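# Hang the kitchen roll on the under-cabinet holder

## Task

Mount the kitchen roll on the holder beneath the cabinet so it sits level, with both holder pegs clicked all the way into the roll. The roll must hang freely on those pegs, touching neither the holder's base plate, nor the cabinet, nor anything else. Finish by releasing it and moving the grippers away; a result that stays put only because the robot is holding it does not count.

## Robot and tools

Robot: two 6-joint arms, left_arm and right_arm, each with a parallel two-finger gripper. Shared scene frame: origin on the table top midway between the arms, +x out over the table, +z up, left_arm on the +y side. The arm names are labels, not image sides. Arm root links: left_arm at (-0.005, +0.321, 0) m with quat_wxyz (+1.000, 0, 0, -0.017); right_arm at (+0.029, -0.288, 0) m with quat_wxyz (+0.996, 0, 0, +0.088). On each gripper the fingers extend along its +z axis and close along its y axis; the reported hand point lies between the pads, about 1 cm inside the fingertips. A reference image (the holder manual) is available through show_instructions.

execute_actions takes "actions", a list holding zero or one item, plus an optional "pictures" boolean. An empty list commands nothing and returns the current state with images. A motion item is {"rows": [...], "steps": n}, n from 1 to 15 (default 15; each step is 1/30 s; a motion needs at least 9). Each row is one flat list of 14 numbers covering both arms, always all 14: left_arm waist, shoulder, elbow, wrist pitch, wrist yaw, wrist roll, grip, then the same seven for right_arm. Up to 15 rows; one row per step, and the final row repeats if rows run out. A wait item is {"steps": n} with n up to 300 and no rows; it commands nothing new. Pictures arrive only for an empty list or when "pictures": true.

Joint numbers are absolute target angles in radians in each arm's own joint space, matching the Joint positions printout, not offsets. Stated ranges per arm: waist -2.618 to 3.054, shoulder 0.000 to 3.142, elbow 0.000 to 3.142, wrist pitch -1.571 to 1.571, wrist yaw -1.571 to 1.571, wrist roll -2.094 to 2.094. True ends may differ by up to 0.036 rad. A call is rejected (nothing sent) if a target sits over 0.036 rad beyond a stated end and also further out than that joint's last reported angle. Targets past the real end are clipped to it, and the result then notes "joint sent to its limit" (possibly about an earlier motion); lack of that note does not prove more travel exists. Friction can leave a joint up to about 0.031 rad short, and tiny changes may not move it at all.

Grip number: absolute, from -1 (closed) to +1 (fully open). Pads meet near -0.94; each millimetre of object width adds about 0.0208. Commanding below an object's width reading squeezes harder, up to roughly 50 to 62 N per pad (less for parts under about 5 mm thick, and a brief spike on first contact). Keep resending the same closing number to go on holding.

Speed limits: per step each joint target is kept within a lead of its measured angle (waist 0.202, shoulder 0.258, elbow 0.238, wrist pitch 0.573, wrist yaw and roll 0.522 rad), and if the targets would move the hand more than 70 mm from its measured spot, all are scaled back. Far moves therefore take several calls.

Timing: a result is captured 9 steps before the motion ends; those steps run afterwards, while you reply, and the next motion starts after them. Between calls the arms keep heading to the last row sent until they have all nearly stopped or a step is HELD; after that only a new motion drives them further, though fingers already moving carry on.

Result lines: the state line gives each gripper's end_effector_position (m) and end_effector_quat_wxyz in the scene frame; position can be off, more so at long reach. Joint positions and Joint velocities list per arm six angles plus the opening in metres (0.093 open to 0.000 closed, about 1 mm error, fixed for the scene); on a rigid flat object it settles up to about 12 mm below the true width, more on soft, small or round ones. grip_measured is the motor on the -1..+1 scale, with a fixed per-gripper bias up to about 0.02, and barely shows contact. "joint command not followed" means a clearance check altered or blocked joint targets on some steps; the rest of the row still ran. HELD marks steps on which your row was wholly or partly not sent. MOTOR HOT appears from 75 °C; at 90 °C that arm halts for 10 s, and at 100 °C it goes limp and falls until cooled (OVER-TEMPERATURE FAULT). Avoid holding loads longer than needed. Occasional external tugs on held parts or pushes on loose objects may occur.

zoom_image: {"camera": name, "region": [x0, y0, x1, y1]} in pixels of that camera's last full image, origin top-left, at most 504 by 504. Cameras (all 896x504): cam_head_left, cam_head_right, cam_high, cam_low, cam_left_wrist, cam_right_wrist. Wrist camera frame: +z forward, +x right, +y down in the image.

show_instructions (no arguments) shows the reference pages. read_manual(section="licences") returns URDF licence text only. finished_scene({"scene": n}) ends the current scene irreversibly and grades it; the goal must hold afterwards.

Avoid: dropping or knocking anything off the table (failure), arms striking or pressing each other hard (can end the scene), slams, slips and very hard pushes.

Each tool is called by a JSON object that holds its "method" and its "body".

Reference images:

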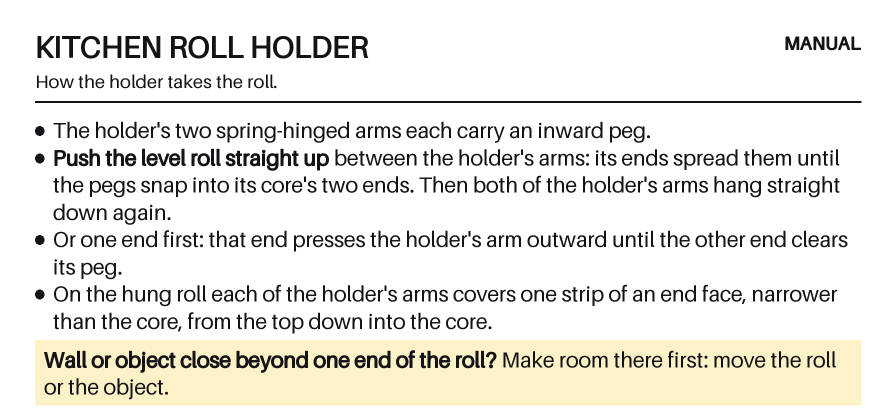

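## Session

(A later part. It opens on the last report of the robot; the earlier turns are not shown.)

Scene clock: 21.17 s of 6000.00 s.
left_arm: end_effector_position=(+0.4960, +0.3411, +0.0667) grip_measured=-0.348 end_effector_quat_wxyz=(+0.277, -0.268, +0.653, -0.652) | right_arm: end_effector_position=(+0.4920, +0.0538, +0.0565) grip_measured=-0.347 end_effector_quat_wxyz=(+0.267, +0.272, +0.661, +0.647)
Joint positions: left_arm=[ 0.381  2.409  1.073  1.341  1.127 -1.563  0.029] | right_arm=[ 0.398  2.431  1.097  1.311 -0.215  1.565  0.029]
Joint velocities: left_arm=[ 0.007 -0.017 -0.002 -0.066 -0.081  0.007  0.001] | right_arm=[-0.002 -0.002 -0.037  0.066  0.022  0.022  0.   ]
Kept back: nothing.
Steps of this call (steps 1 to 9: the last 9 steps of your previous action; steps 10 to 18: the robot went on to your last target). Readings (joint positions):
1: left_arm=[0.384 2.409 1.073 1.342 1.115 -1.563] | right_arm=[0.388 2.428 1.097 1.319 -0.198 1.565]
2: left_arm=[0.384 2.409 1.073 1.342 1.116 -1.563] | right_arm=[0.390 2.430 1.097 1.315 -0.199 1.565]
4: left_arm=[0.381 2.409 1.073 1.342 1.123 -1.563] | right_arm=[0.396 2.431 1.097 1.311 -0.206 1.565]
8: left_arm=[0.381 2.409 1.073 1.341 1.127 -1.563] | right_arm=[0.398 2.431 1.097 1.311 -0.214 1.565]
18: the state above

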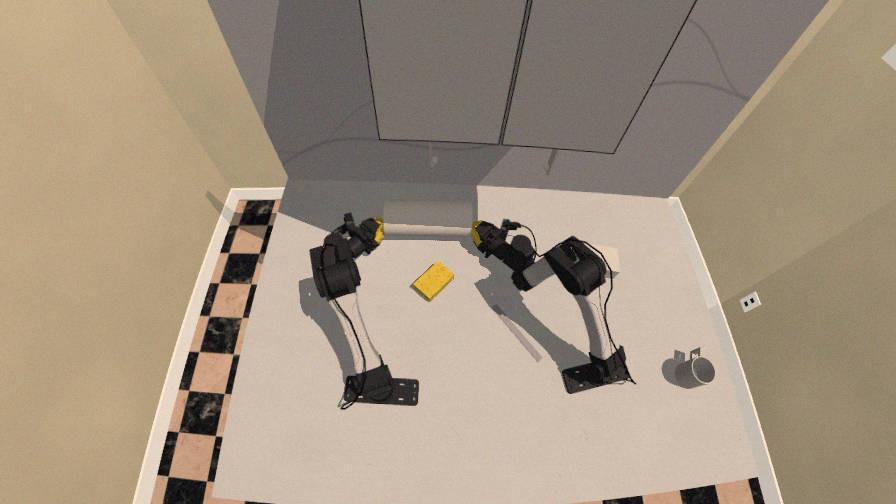

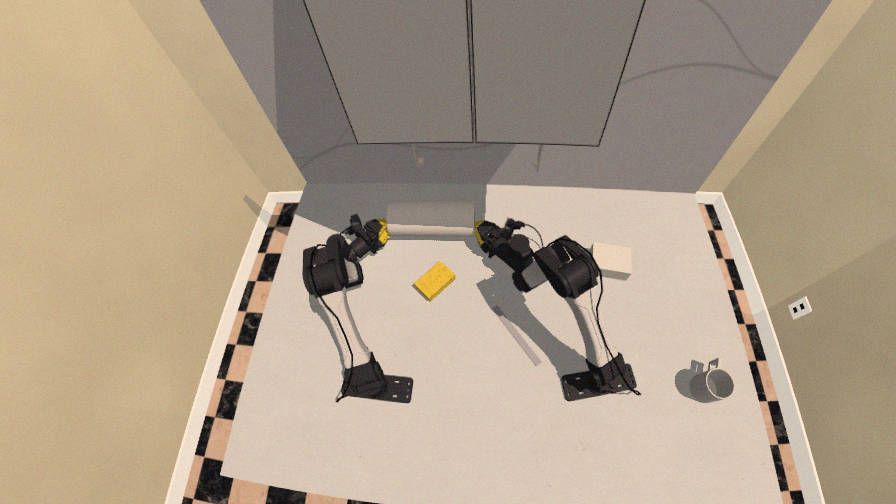

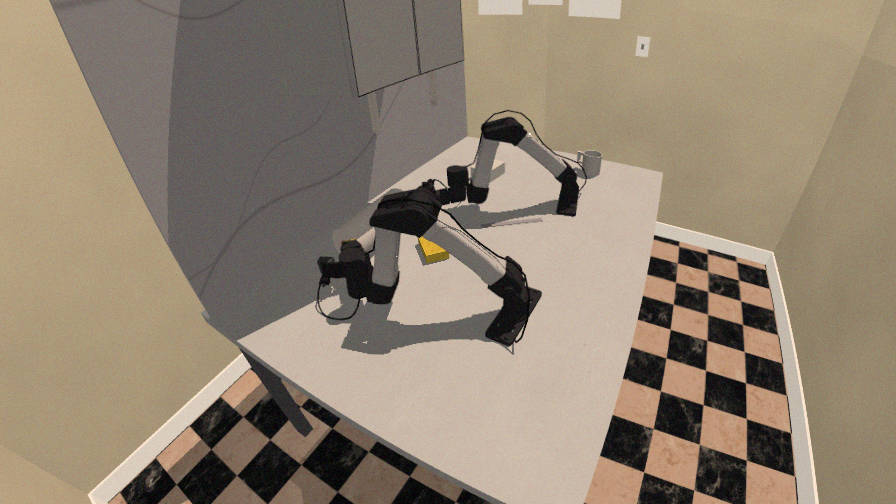

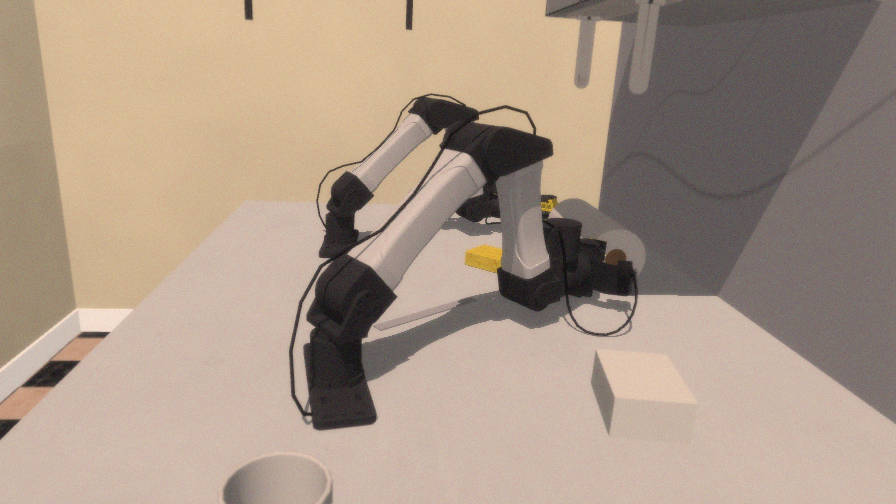

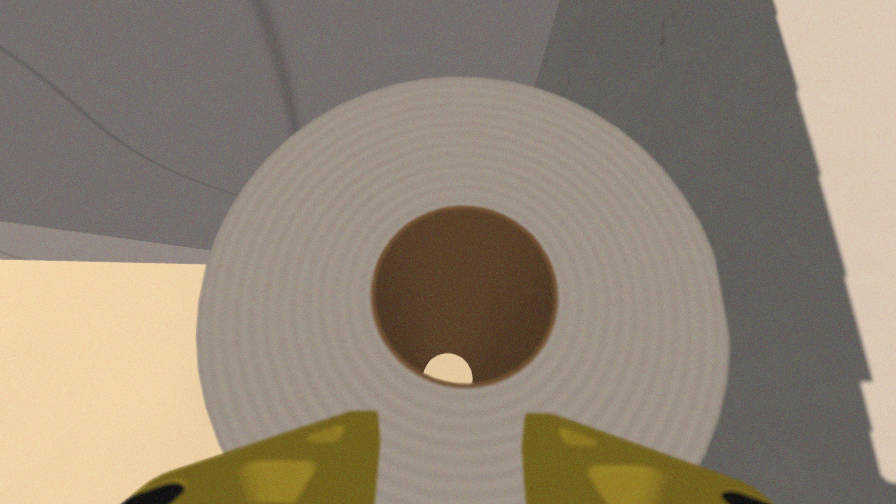

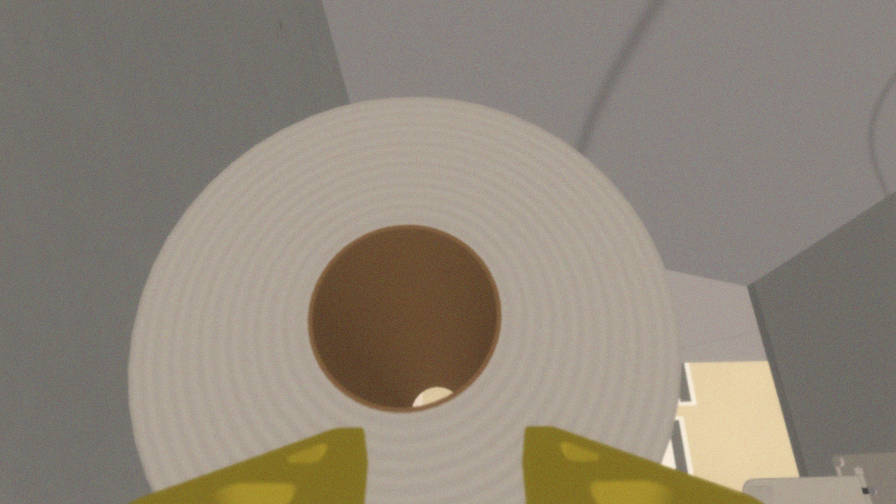

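{"method": "execute_actions", "body": {"actions": [{"rows":[[0.32,2.378,1.057,1.326,1.23,-1.571,-0.35,0.442,2.4,1.092,1.294,-0.328,1.571,-0.35],[0.309,2.346,1.043,1.307,1.22,-1.571,-0.35,0.434,2.366,1.073,1.278,-0.337,1.571,-0.35],[0.299,2.314,1.03,1.288,1.211,-1.571,-0.35,0.426,2.331,1.055,1.262,-0.345,1.571,-0.35],[0.289,2.282,1.016,1.269,1.201,-1.571,-0.35,0.418,2.297,1.036,1.246,-0.354,1.571,-0.35],[0.279,2.25,1.003,1.25,1.191,-1.571,-0.35,0.41,2.262,1.018,1.23,-0.362,1.571,-0.35],[0.268,2.218,0.99,1.231,1.182,-1.571,-0.35,0.402,2.227,0.999,1.214,-0.371,1.571,-0.35],[0.258,2.186,0.976,1.212,1.172,-1.571,-0.35,0.394,2.193,0.981,1.198,-0.379,1.571,-0.35],[0.248,2.154,0.963,1.194,1.162,-1.571,-0.35,0.385,2.158,0.962,1.182,-0.388,1.571,-0.35],[0.238,2.122,0.949,1.175,1.152,-1.571,-0.35,0.377,2.124,0.944,1.166,-0.396,1.571,-0.35],[0.227,2.09,0.936,1.156,1.143,-1.571,-0.35,0.369,2.089,0.925,1.15,-0.405,1.571,-0.35],[0.217,2.058,0.923,1.137,1.133,-1.571,-0.35,0.361,2.054,0.907,1.134,-0.413,1.571,-0.35],[0.207,2.026,0.909,1.118,1.123,-1.571,-0.35,0.353,2.02,0.888,1.118,-0.422,1.571,-0.35],[0.197,1.994,0.896,1.099,1.113,-1.571,-0.35,0.345,1.985,0.87,1.102,-0.43,1.571,-0.35],[0.186,1.962,0.882,1.08,1.104,-1.571,-0.35,0.337,1.951,0.851,1.086,-0.439,1.571,-0.35],[0.176,1.93,0.869,1.061,1.094,-1.571,-0.35,0.329,1.916,0.833,1.07,-0.447,1.571,-0.35]]}]}}

{"method": "execute_actions", "body": {"actions": [{"rows":[[0.158,1.903,0.87,1.034,1.076,-1.571,-0.35,0.313,1.882,0.828,1.041,-0.463,1.571,-0.35],[0.14,1.877,0.87,1.007,1.058,-1.571,-0.35,0.298,1.849,0.823,1.012,-0.478,1.571,-0.35],[0.123,1.85,0.87,0.979,1.041,-1.571,-0.35,0.282,1.815,0.818,0.983,-0.494,1.571,-0.35],[0.105,1.824,0.87,0.952,1.023,-1.571,-0.35,0.266,1.782,0.813,0.954,-0.51,1.571,-0.35],[0.087,1.797,0.87,0.925,1.005,-1.571,-0.35,0.25,1.748,0.808,0.925,-0.526,1.571,-0.35],[0.069,1.771,0.87,0.898,0.987,-1.571,-0.35,0.235,1.714,0.803,0.896,-0.541,1.571,-0.35],[0.051,1.744,0.87,0.871,0.969,-1.571,-0.35,0.219,1.681,0.798,0.867,-0.557,1.571,-0.35],[0.034,1.718,0.87,0.843,0.952,-1.571,-0.35,0.203,1.647,0.793,0.838,-0.573,1.571,-0.35],[0.016,1.691,0.87,0.816,0.934,-1.571,-0.35,0.187,1.614,0.787,0.809,-0.589,1.571,-0.35],[-0.002,1.665,0.875,0.789,0.916,-1.571,-0.35,0.172,1.58,0.781,0.78,-0.604,1.571,-0.35],[-0.02,1.638,0.875,0.762,0.898,-1.571,-0.35,0.156,1.546,0.775,0.751,-0.62,1.571,-0.35],[-0.038,1.612,0.875,0.735,0.88,-1.571,-0.35,0.14,1.513,0.77,0.722,-0.636,1.571,-0.35],[-0.055,1.585,0.879,0.707,0.863,-1.571,-0.35,0.124,1.479,0.765,0.693,-0.652,1.571,-0.35],[-0.073,1.559,0.879,0.68,0.845,-1.571,-0.35,0.109,1.446,0.76,0.664,-0.667,1.571,-0.35],[-0.091,1.532,0.879,0.653,0.827,-1.571,-0.35,0.093,1.412,0.754,0.635,-0.683,1.571,-0.35]]}]}}

{"method": "execute_actions", "body": {"actions": [{"steps":22}], "pictures": true}}

Scene clock: 23.63 s of 6000.00 s.
left_arm: end_effector_position=(+0.4930, +0.3296, +0.0850) grip_measured=-0.348 end_effector_quat_wxyz=(+0.266, -0.282, +0.654, -0.650) | right_arm: end_effector_position=(+0.4841, +0.0426, +0.0734) grip_measured=-0.347 end_effector_quat_wxyz=(+0.254, +0.277, +0.672, +0.638)
Joint positions: left_arm=[ 0.355  2.313  1.025  1.258  1.097 -1.564  0.029] | right_arm=[ 0.38   2.321  1.025  1.238 -0.244  1.569  0.029]
Joint velocities: left_arm=[-0.291 -0.872 -0.398 -0.52  -0.242 -0.051  0.001] | right_arm=[-0.212 -0.979 -0.589 -0.579 -0.242  0.022  0.001]
Steps of this call (steps 1 to 15: the robot went on to your last target; steps 16 to 68: nothing new was sent; steps 69 to 74: the first 6 steps of this action). Readings (joint positions):
69: left_arm=[0.381 2.408 1.073 1.338 1.127 -1.563] | right_arm=[0.398 2.429 1.097 1.311 -0.216 1.565]
70: left_arm=[0.380 2.402 1.072 1.328 1.124 -1.563] | right_arm=[0.397 2.422 1.094 1.304 -0.219 1.565]
72: left_arm=[0.372 2.369 1.053 1.295 1.112 -1.563] | right_arm=[0.393 2.382 1.066 1.273 -0.231 1.567]
74: the state above

Scene clock: 24.13 s of 6000.00 s.
left_arm: end_effector_position=(+0.4628, +0.2452, +0.2077) grip_measured=-0.348 end_effector_quat_wxyz=(+0.273, -0.252, +0.654, -0.659) | right_arm: end_effector_position=(+0.4629, -0.0410, +0.2016) grip_measured=-0.347 end_effector_quat_wxyz=(+0.276, +0.276, +0.651, +0.651)
Joint positions: left_arm=[ 0.163  1.841  0.886  0.982  0.939 -1.568  0.029] | right_arm=[ 0.219  1.792  0.816  0.975 -0.374  1.57   0.029]
Joint velocities: left_arm=[-0.535 -0.73  -0.027 -0.725 -0.432 -0.051 -0.002] | right_arm=[-0.481 -0.921 -0.144 -0.842 -0.33   0.066 -0.   ]
Steps of this call (steps 1 to 9: the last 9 steps of your previous action; steps 10 to 15: the first 6 steps of this action). Readings (joint positions):
10: left_arm=[0.241 1.970 0.902 1.103 1.012 -1.567] | right_arm=[0.287 1.952 0.857 1.101 -0.313 1.570]
11: left_arm=[0.229 1.942 0.894 1.082 1.000 -1.567] | right_arm=[0.277 1.919 0.843 1.080 -0.323 1.570]
13: left_arm=[0.199 1.891 0.888 1.034 0.971 -1.568] | right_arm=[0.251 1.856 0.826 1.030 -0.348 1.570]
15: the state above

Scene clock: 24.87 s of 6000.00 s.
left_arm: end_effector_position=(+0.4282, +0.1787, +0.2741) grip_measured=-0.348 end_effector_quat_wxyz=(+0.265, -0.272, +0.656, -0.652) | right_arm: end_effector_position=(+0.4267, -0.1073, +0.2688) grip_measured=-0.347 end_effector_quat_wxyz=(+0.264, +0.279, +0.659, +0.647)
Joint positions: left_arm=[-0.039  1.536  0.885  0.639  0.72  -1.571  0.029] | right_arm=[ 0.044  1.416  0.771  0.617 -0.563  1.568  0.029]
Joint velocities: left_arm=[ 0.007 -0.012 -0.022 -0.125 -0.081 -0.022  0.002] | right_arm=[-0.022 -0.002  0.012 -0.022 -0.11   0.022 -0.001]
Kept back: nothing.
Steps of this call (steps 1 to 9: the last 9 steps of your previous action; steps 10 to 22: the robot went on to your last target). Readings (joint positions):
1: left_arm=[0.144 1.815 0.886 0.956 0.923 -1.568] | right_arm=[0.201 1.758 0.812 0.948 -0.386 1.570]
2: left_arm=[0.124 1.789 0.885 0.930 0.907 -1.569] | right_arm=[0.184 1.724 0.808 0.920 -0.399 1.570]
4: left_arm=[0.086 1.735 0.885 0.877 0.875 -1.570] | right_arm=[0.150 1.656 0.800 0.865 -0.426 1.570]
8: left_arm=[0.013 1.625 0.885 0.774 0.808 -1.571] | right_arm=[0.087 1.519 0.781 0.755 -0.483 1.569]
22: the state above

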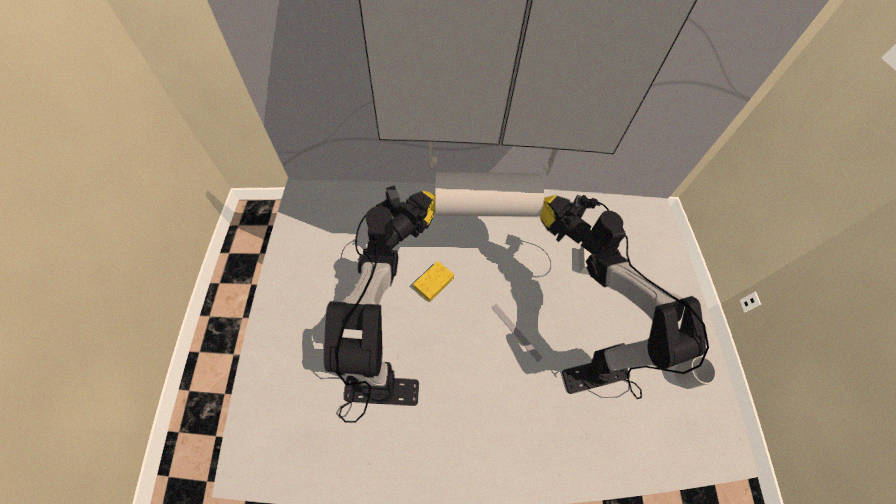

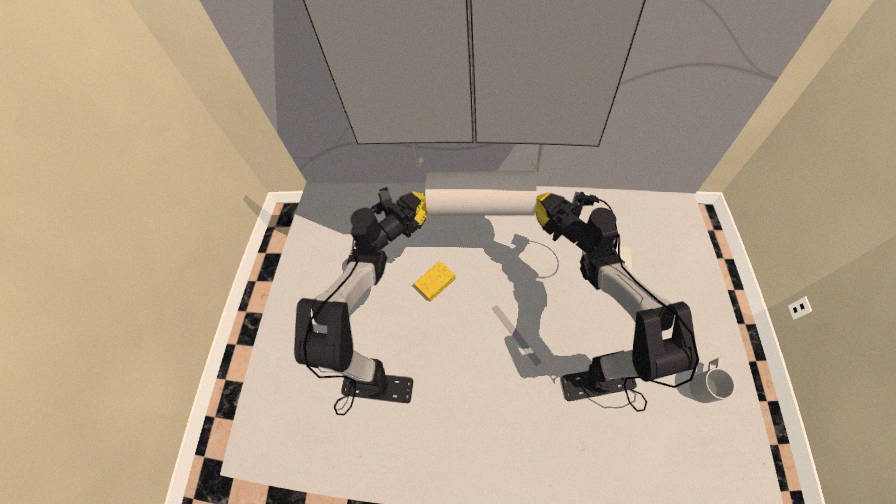

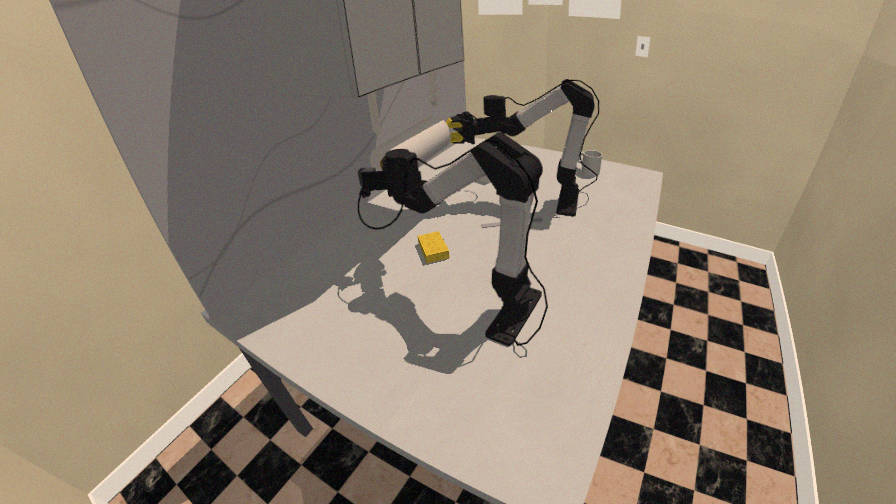

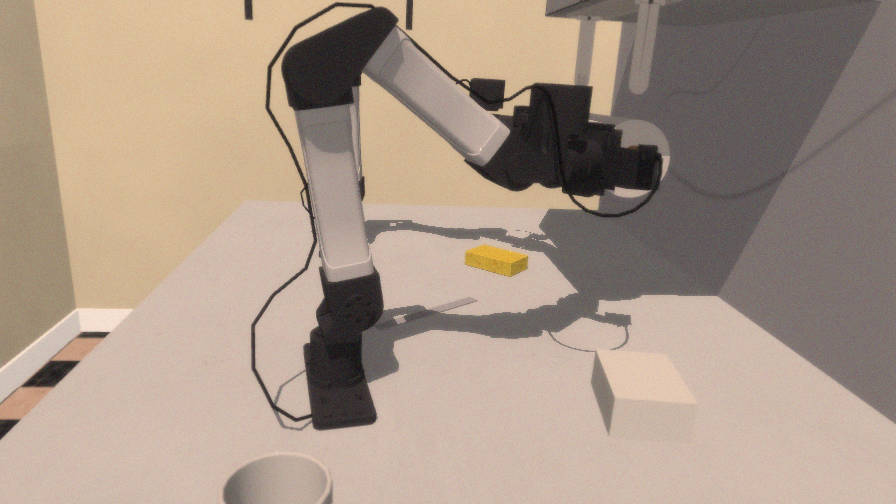

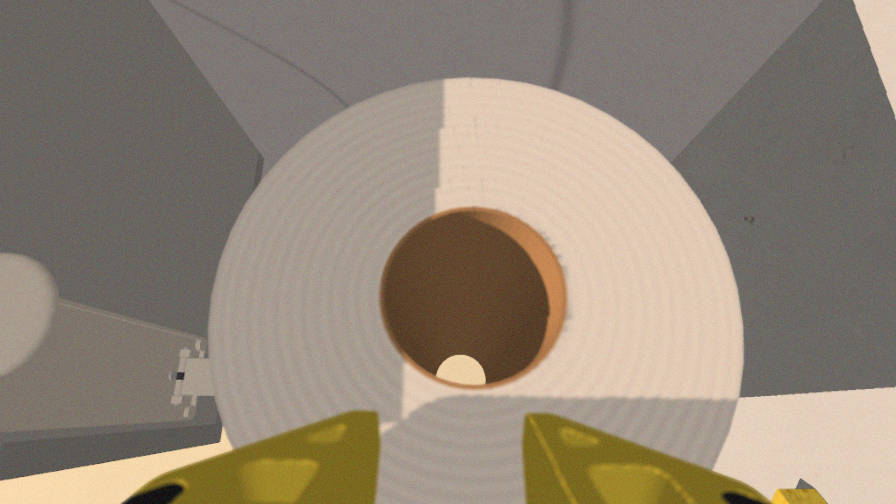

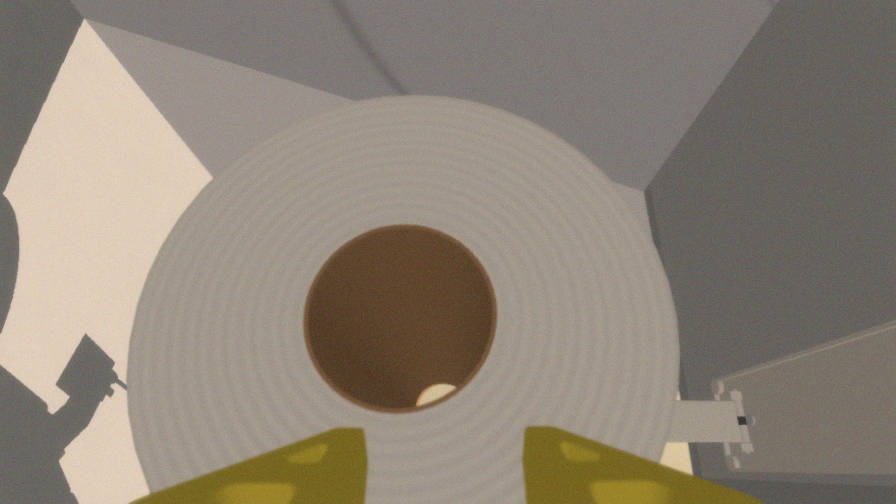

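{"method": "execute_actions", "body": {"actions": [{"rows":[[-0.091,1.526,0.9,0.632,0.827,-1.571,-0.35,0.095,1.405,0.78,0.618,-0.683,1.571,-0.35],[-0.091,1.52,0.917,0.611,0.827,-1.571,-0.35,0.095,1.398,0.79,0.601,-0.683,1.571,-0.35],[-0.091,1.514,0.934,0.59,0.827,-1.571,-0.35,0.095,1.39,0.801,0.584,-0.683,1.571,-0.35],[-0.091,1.508,0.951,0.569,0.827,-1.571,-0.35,0.095,1.382,0.812,0.567,-0.683,1.571,-0.35],[-0.091,1.502,0.968,0.548,0.827,-1.571,-0.35,0.095,1.374,0.823,0.55,-0.683,1.571,-0.35],[-0.091,1.495,0.985,0.527,0.827,-1.571,-0.35,0.095,1.366,0.834,0.533,-0.683,1.571,-0.35],[-0.091,1.488,1.002,0.506,0.827,-1.571,-0.35,0.095,1.358,0.845,0.516,-0.683,1.571,-0.35],[-0.091,1.48,1.02,0.486,0.827,-1.571,-0.35,0.095,1.348,0.856,0.5,-0.683,1.571,-0.35]]}]}}

{"method": "execute_actions", "body": {"actions": [{"steps":14}], "pictures": true}}

Scene clock: 25.63 s of 6000.00 s.
left_arm: end_effector_position=(+0.4322, +0.1794, +0.2734) grip_measured=-0.348 end_effector_quat_wxyz=(+0.253, -0.289, +0.662, -0.644) | right_arm: end_effector_position=(+0.4236, -0.1064, +0.2620) grip_measured=-0.347 end_effector_quat_wxyz=(+0.246, +0.289, +0.670, +0.638)
Joint positions: left_arm=[-0.039  1.535  0.92   0.557  0.712 -1.571  0.029] | right_arm=[ 0.044  1.405  0.776  0.553 -0.574  1.568  0.029]
Joint velocities: left_arm=[ 0.002 -0.042  0.422 -0.52   0.037 -0.007 -0.   ] | right_arm=[-0.007 -0.159  0.168 -0.535 -0.022  0.037  0.001]
Steps of this call (steps 1 to 17: the robot went on to your last target; steps 18 to 23: the first 6 steps of this action). Readings (joint positions):
18: left_arm=[-0.039 1.536 0.885 0.629 0.712 -1.571] | right_arm=[0.044 1.416 0.771 0.607 -0.572 1.568]
19: left_arm=[-0.039 1.536 0.885 0.624 0.712 -1.571] | right_arm=[0.044 1.416 0.771 0.603 -0.572 1.568]
21: left_arm=[-0.039 1.536 0.895 0.595 0.712 -1.571] | right_arm=[0.044 1.414 0.771 0.586 -0.572 1.568]
23: the state above

Scene clock: 26.10 s of 6000.00 s.
left_arm: end_effector_position=(+0.4308, +0.1795, +0.3057) grip_measured=-0.348 end_effector_quat_wxyz=(+0.261, -0.281, +0.658, -0.648) | right_arm: end_effector_position=(+0.4193, -0.1060, +0.2928) grip_measured=-0.347 end_effector_quat_wxyz=(+0.254, +0.275, +0.663, +0.648)
Joint positions: left_arm=[-0.039  1.495  0.996  0.466  0.712 -1.571  0.029] | right_arm=[ 0.044  1.357  0.833  0.487 -0.583  1.57   0.029]
Joint velocities: left_arm=[-0.017  0.002  0.007 -0.051 -0.007  0.051  0.001] | right_arm=[ 0.012 -0.002 -0.012 -0.154 -0.125  0.037 -0.001]
Kept back: nothing.
Steps of this call (steps 1 to 9: the last 9 steps of your previous action; steps 10 to 14: the robot went on to your last target). Readings (joint positions):
1: left_arm=[-0.039 1.533 0.936 0.536 0.712 -1.571] | right_arm=[0.044 1.399 0.784 0.536 -0.575 1.569]
2: left_arm=[-0.039 1.528 0.953 0.516 0.712 -1.571] | right_arm=[0.044 1.391 0.795 0.520 -0.576 1.569]
4: left_arm=[-0.039 1.516 0.978 0.493 0.712 -1.571] | right_arm=[0.044 1.375 0.814 0.505 -0.578 1.570]
8: left_arm=[-0.039 1.495 0.996 0.487 0.712 -1.571] | right_arm=[0.044 1.358 0.833 0.504 -0.582 1.570]
14: the state above

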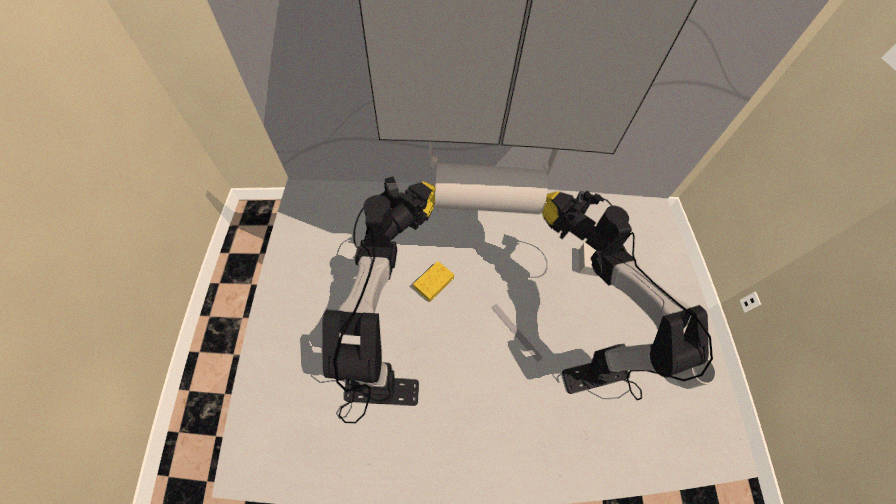

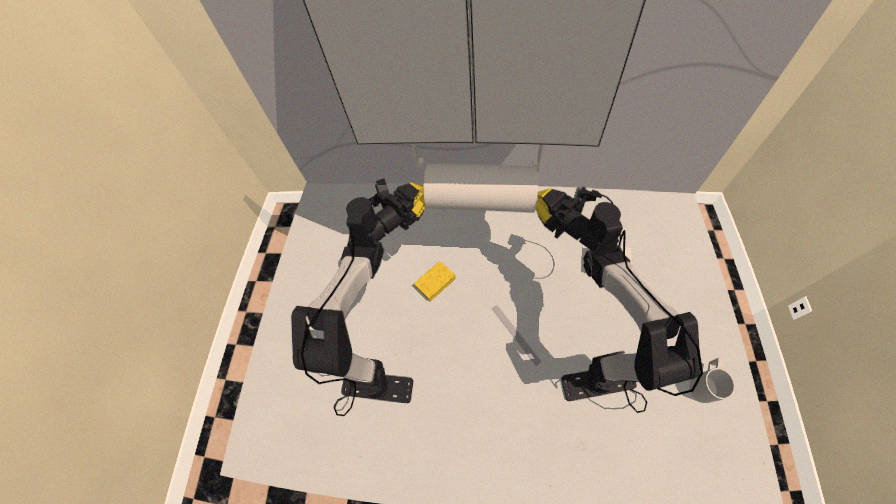

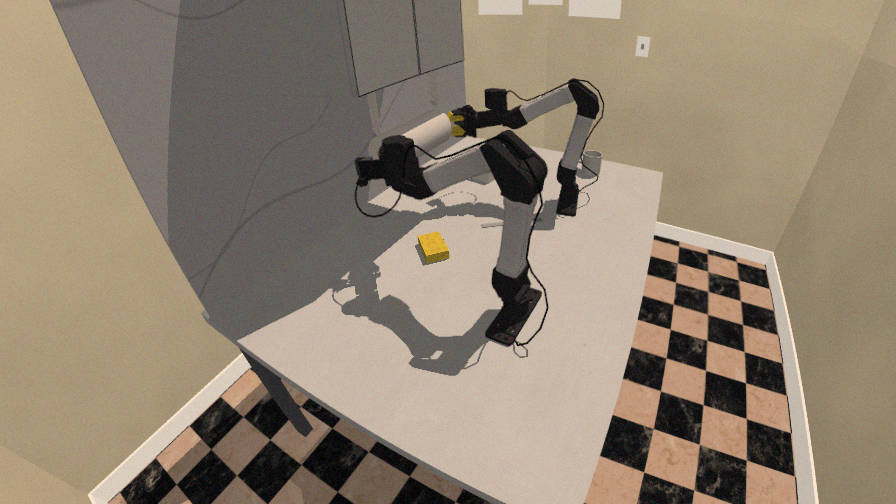

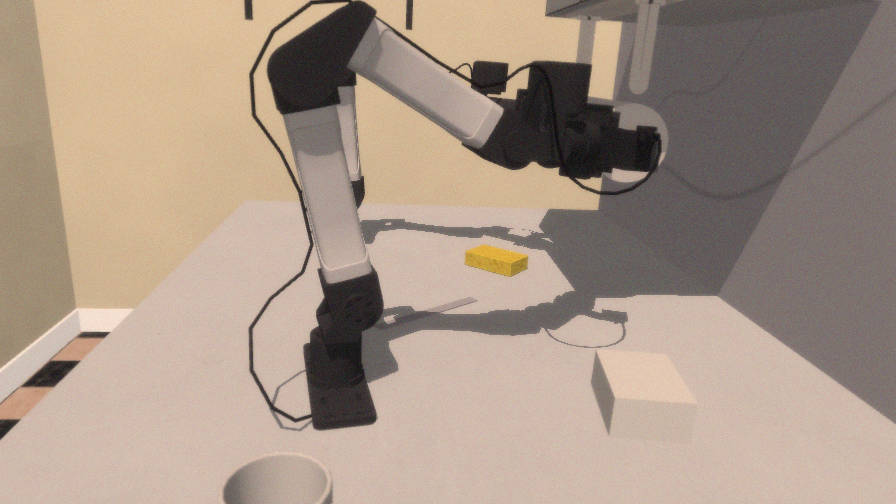

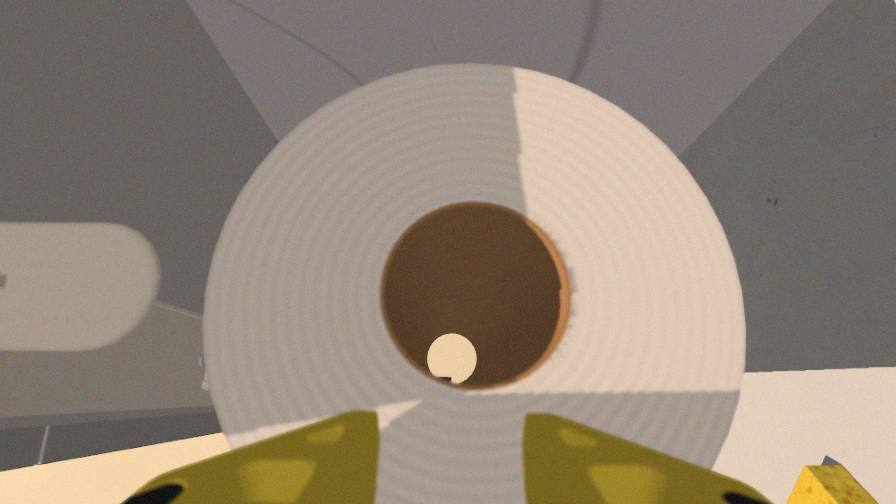

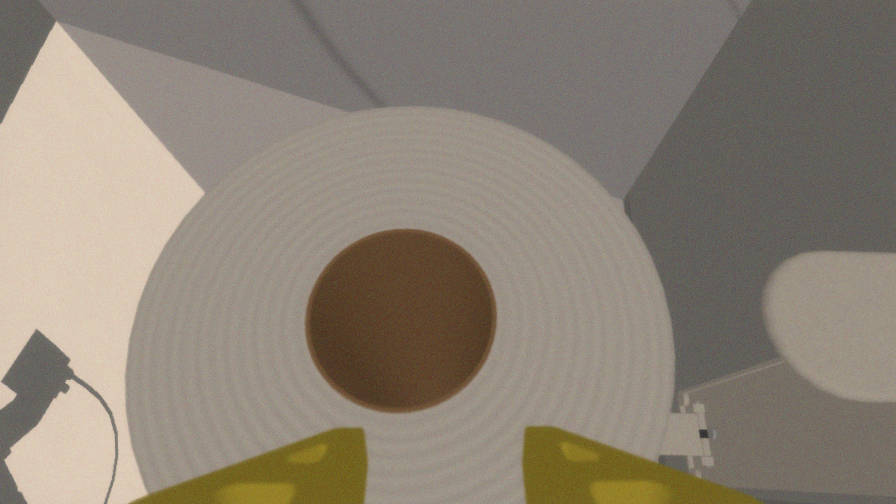

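{"method": "execute_actions", "body": {"actions": [{"rows":[[-0.07,1.465,1.01,0.486,0.84,-1.571,-0.35,0.115,1.357,0.856,0.5,-0.67,1.571,-0.35],[-0.055,1.465,1.01,0.486,0.84,-1.571,-0.35,0.13,1.357,0.856,0.5,-0.67,1.571,-0.35]],"steps":10}]}}

{"method": "execute_actions", "body": {"actions": [{"steps":14}], "pictures": true}}

Scene clock: 26.57 s of 6000.00 s.
left_arm: end_effector_position=(+0.4309, +0.1800, +0.3042) grip_measured=-0.348 end_effector_quat_wxyz=(+0.259, -0.284, +0.659, -0.646) | right_arm: end_effector_position=(+0.4191, -0.1054, +0.2914) grip_measured=-0.347 end_effector_quat_wxyz=(+0.252, +0.277, +0.664, +0.647)
Joint positions: left_arm=[-0.038  1.495  0.996  0.459  0.712 -1.571  0.029] | right_arm=[ 0.046  1.357  0.833  0.481 -0.581  1.57   0.029]
Joint velocities: left_arm=[ 0.046  0.002  0.012  0.022 -0.066 -0.051  0.   ] | right_arm=[ 0.1   -0.032  0.002 -0.051  0.081  0.022 -0.   ]
Steps of this call (steps 1 to 13: the robot went on to your last target; step 14: the first step of this action). Readings (joint positions):
14: the state above

Scene clock: 27.03 s of 6000.00 s.
left_arm: end_effector_position=(+0.4347, +0.1925, +0.3042) grip_measured=-0.348 end_effector_quat_wxyz=(+0.268, -0.293, +0.655, -0.643) | right_arm: end_effector_position=(+0.4127, -0.0921, +0.2914) grip_measured=-0.347 end_effector_quat_wxyz=(+0.242, +0.266, +0.669, +0.651)
Joint positions: left_arm=[-0.009  1.495  0.996  0.459  0.713 -1.571  0.029] | right_arm=[ 0.081  1.357  0.833  0.481 -0.579  1.57   0.029]
Joint velocities: left_arm=[ 0.007 -0.002 -0.002 -0.051 -0.066  0.022 -0.   ] | right_arm=[ 0.002 -0.002  0.007  0.066 -0.022 -0.007  0.   ]
Kept back: nothing.
Steps of this call (steps 1 to 9: the last 9 steps of your previous action; steps 10 to 14: the robot went on to your last target). Readings (joint positions):
1: left_arm=[-0.033 1.495 0.996 0.459 0.713 -1.571] | right_arm=[0.052 1.357 0.833 0.481 -0.578 1.570]
2: left_arm=[-0.026 1.495 0.996 0.459 0.713 -1.571] | right_arm=[0.060 1.357 0.833 0.481 -0.577 1.570]
4: left_arm=[-0.014 1.495 0.996 0.459 0.713 -1.571] | right_arm=[0.076 1.357 0.833 0.481 -0.578 1.570]
8: left_arm=[-0.009 1.495 0.996 0.459 0.713 -1.571] | right_arm=[0.081 1.357 0.833 0.481 -0.579 1.570]
14: the state above

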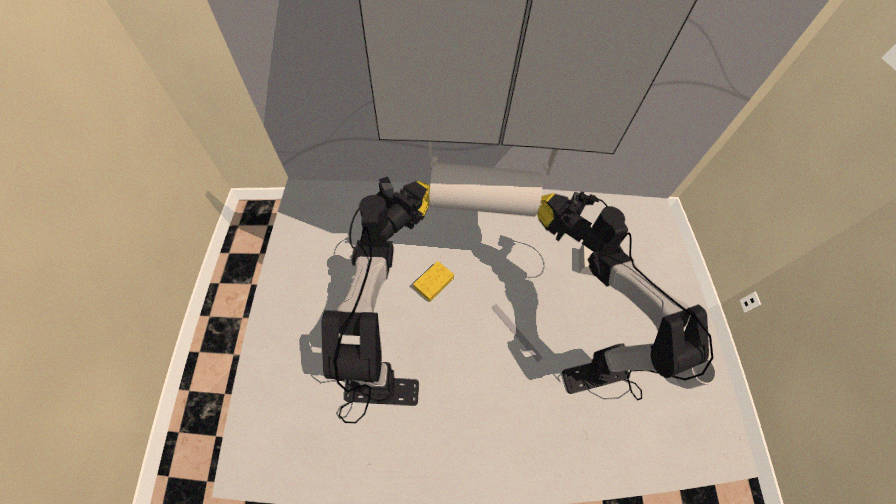

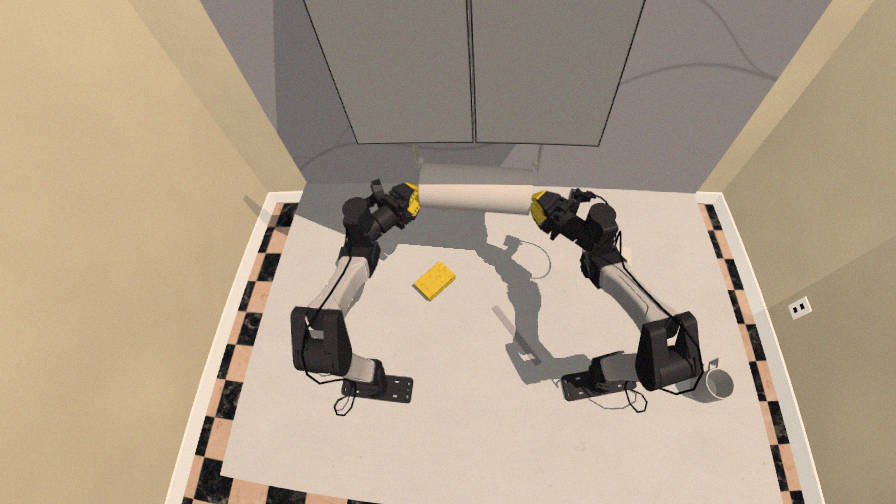

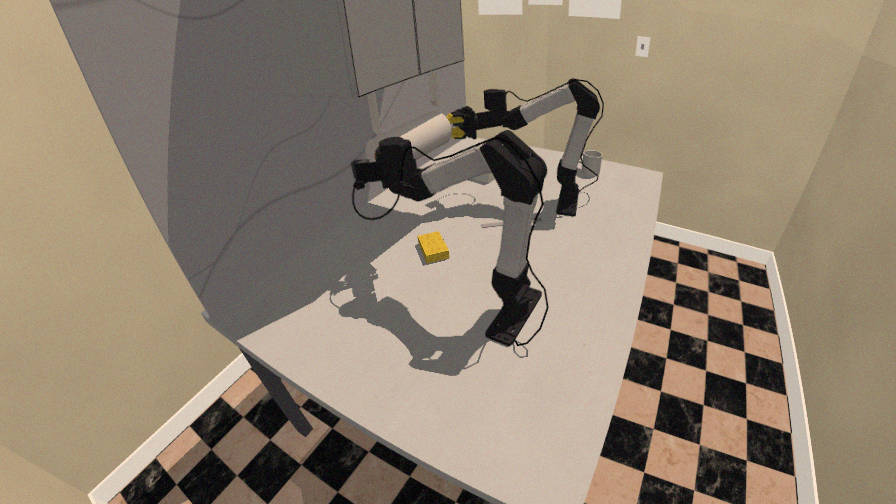

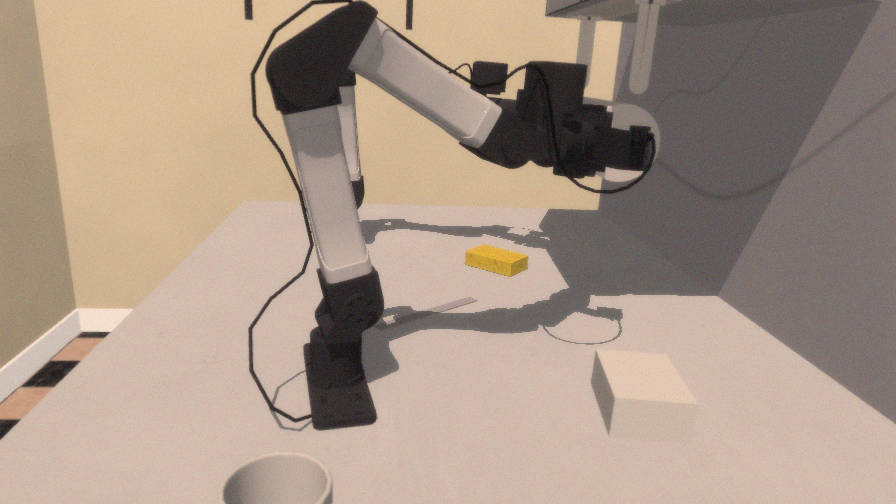

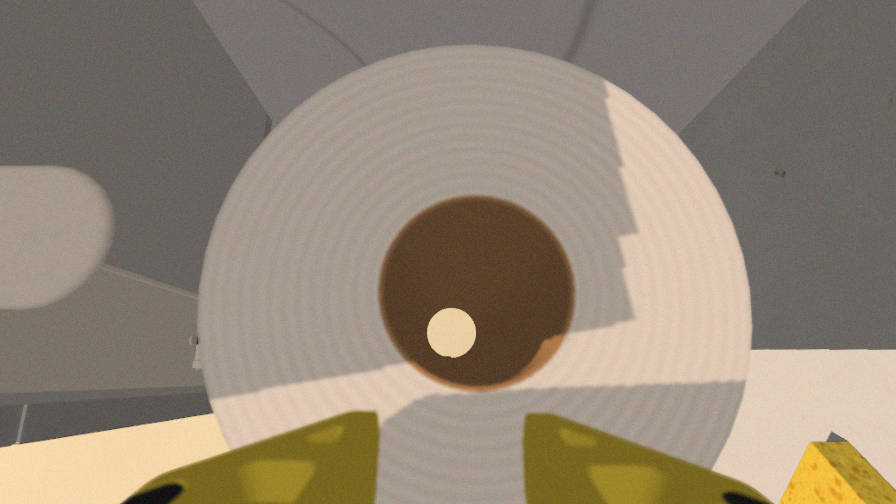

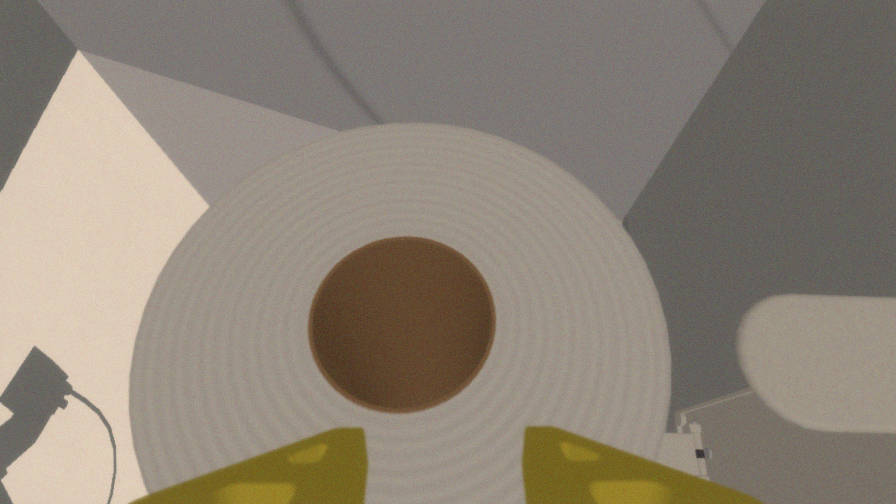

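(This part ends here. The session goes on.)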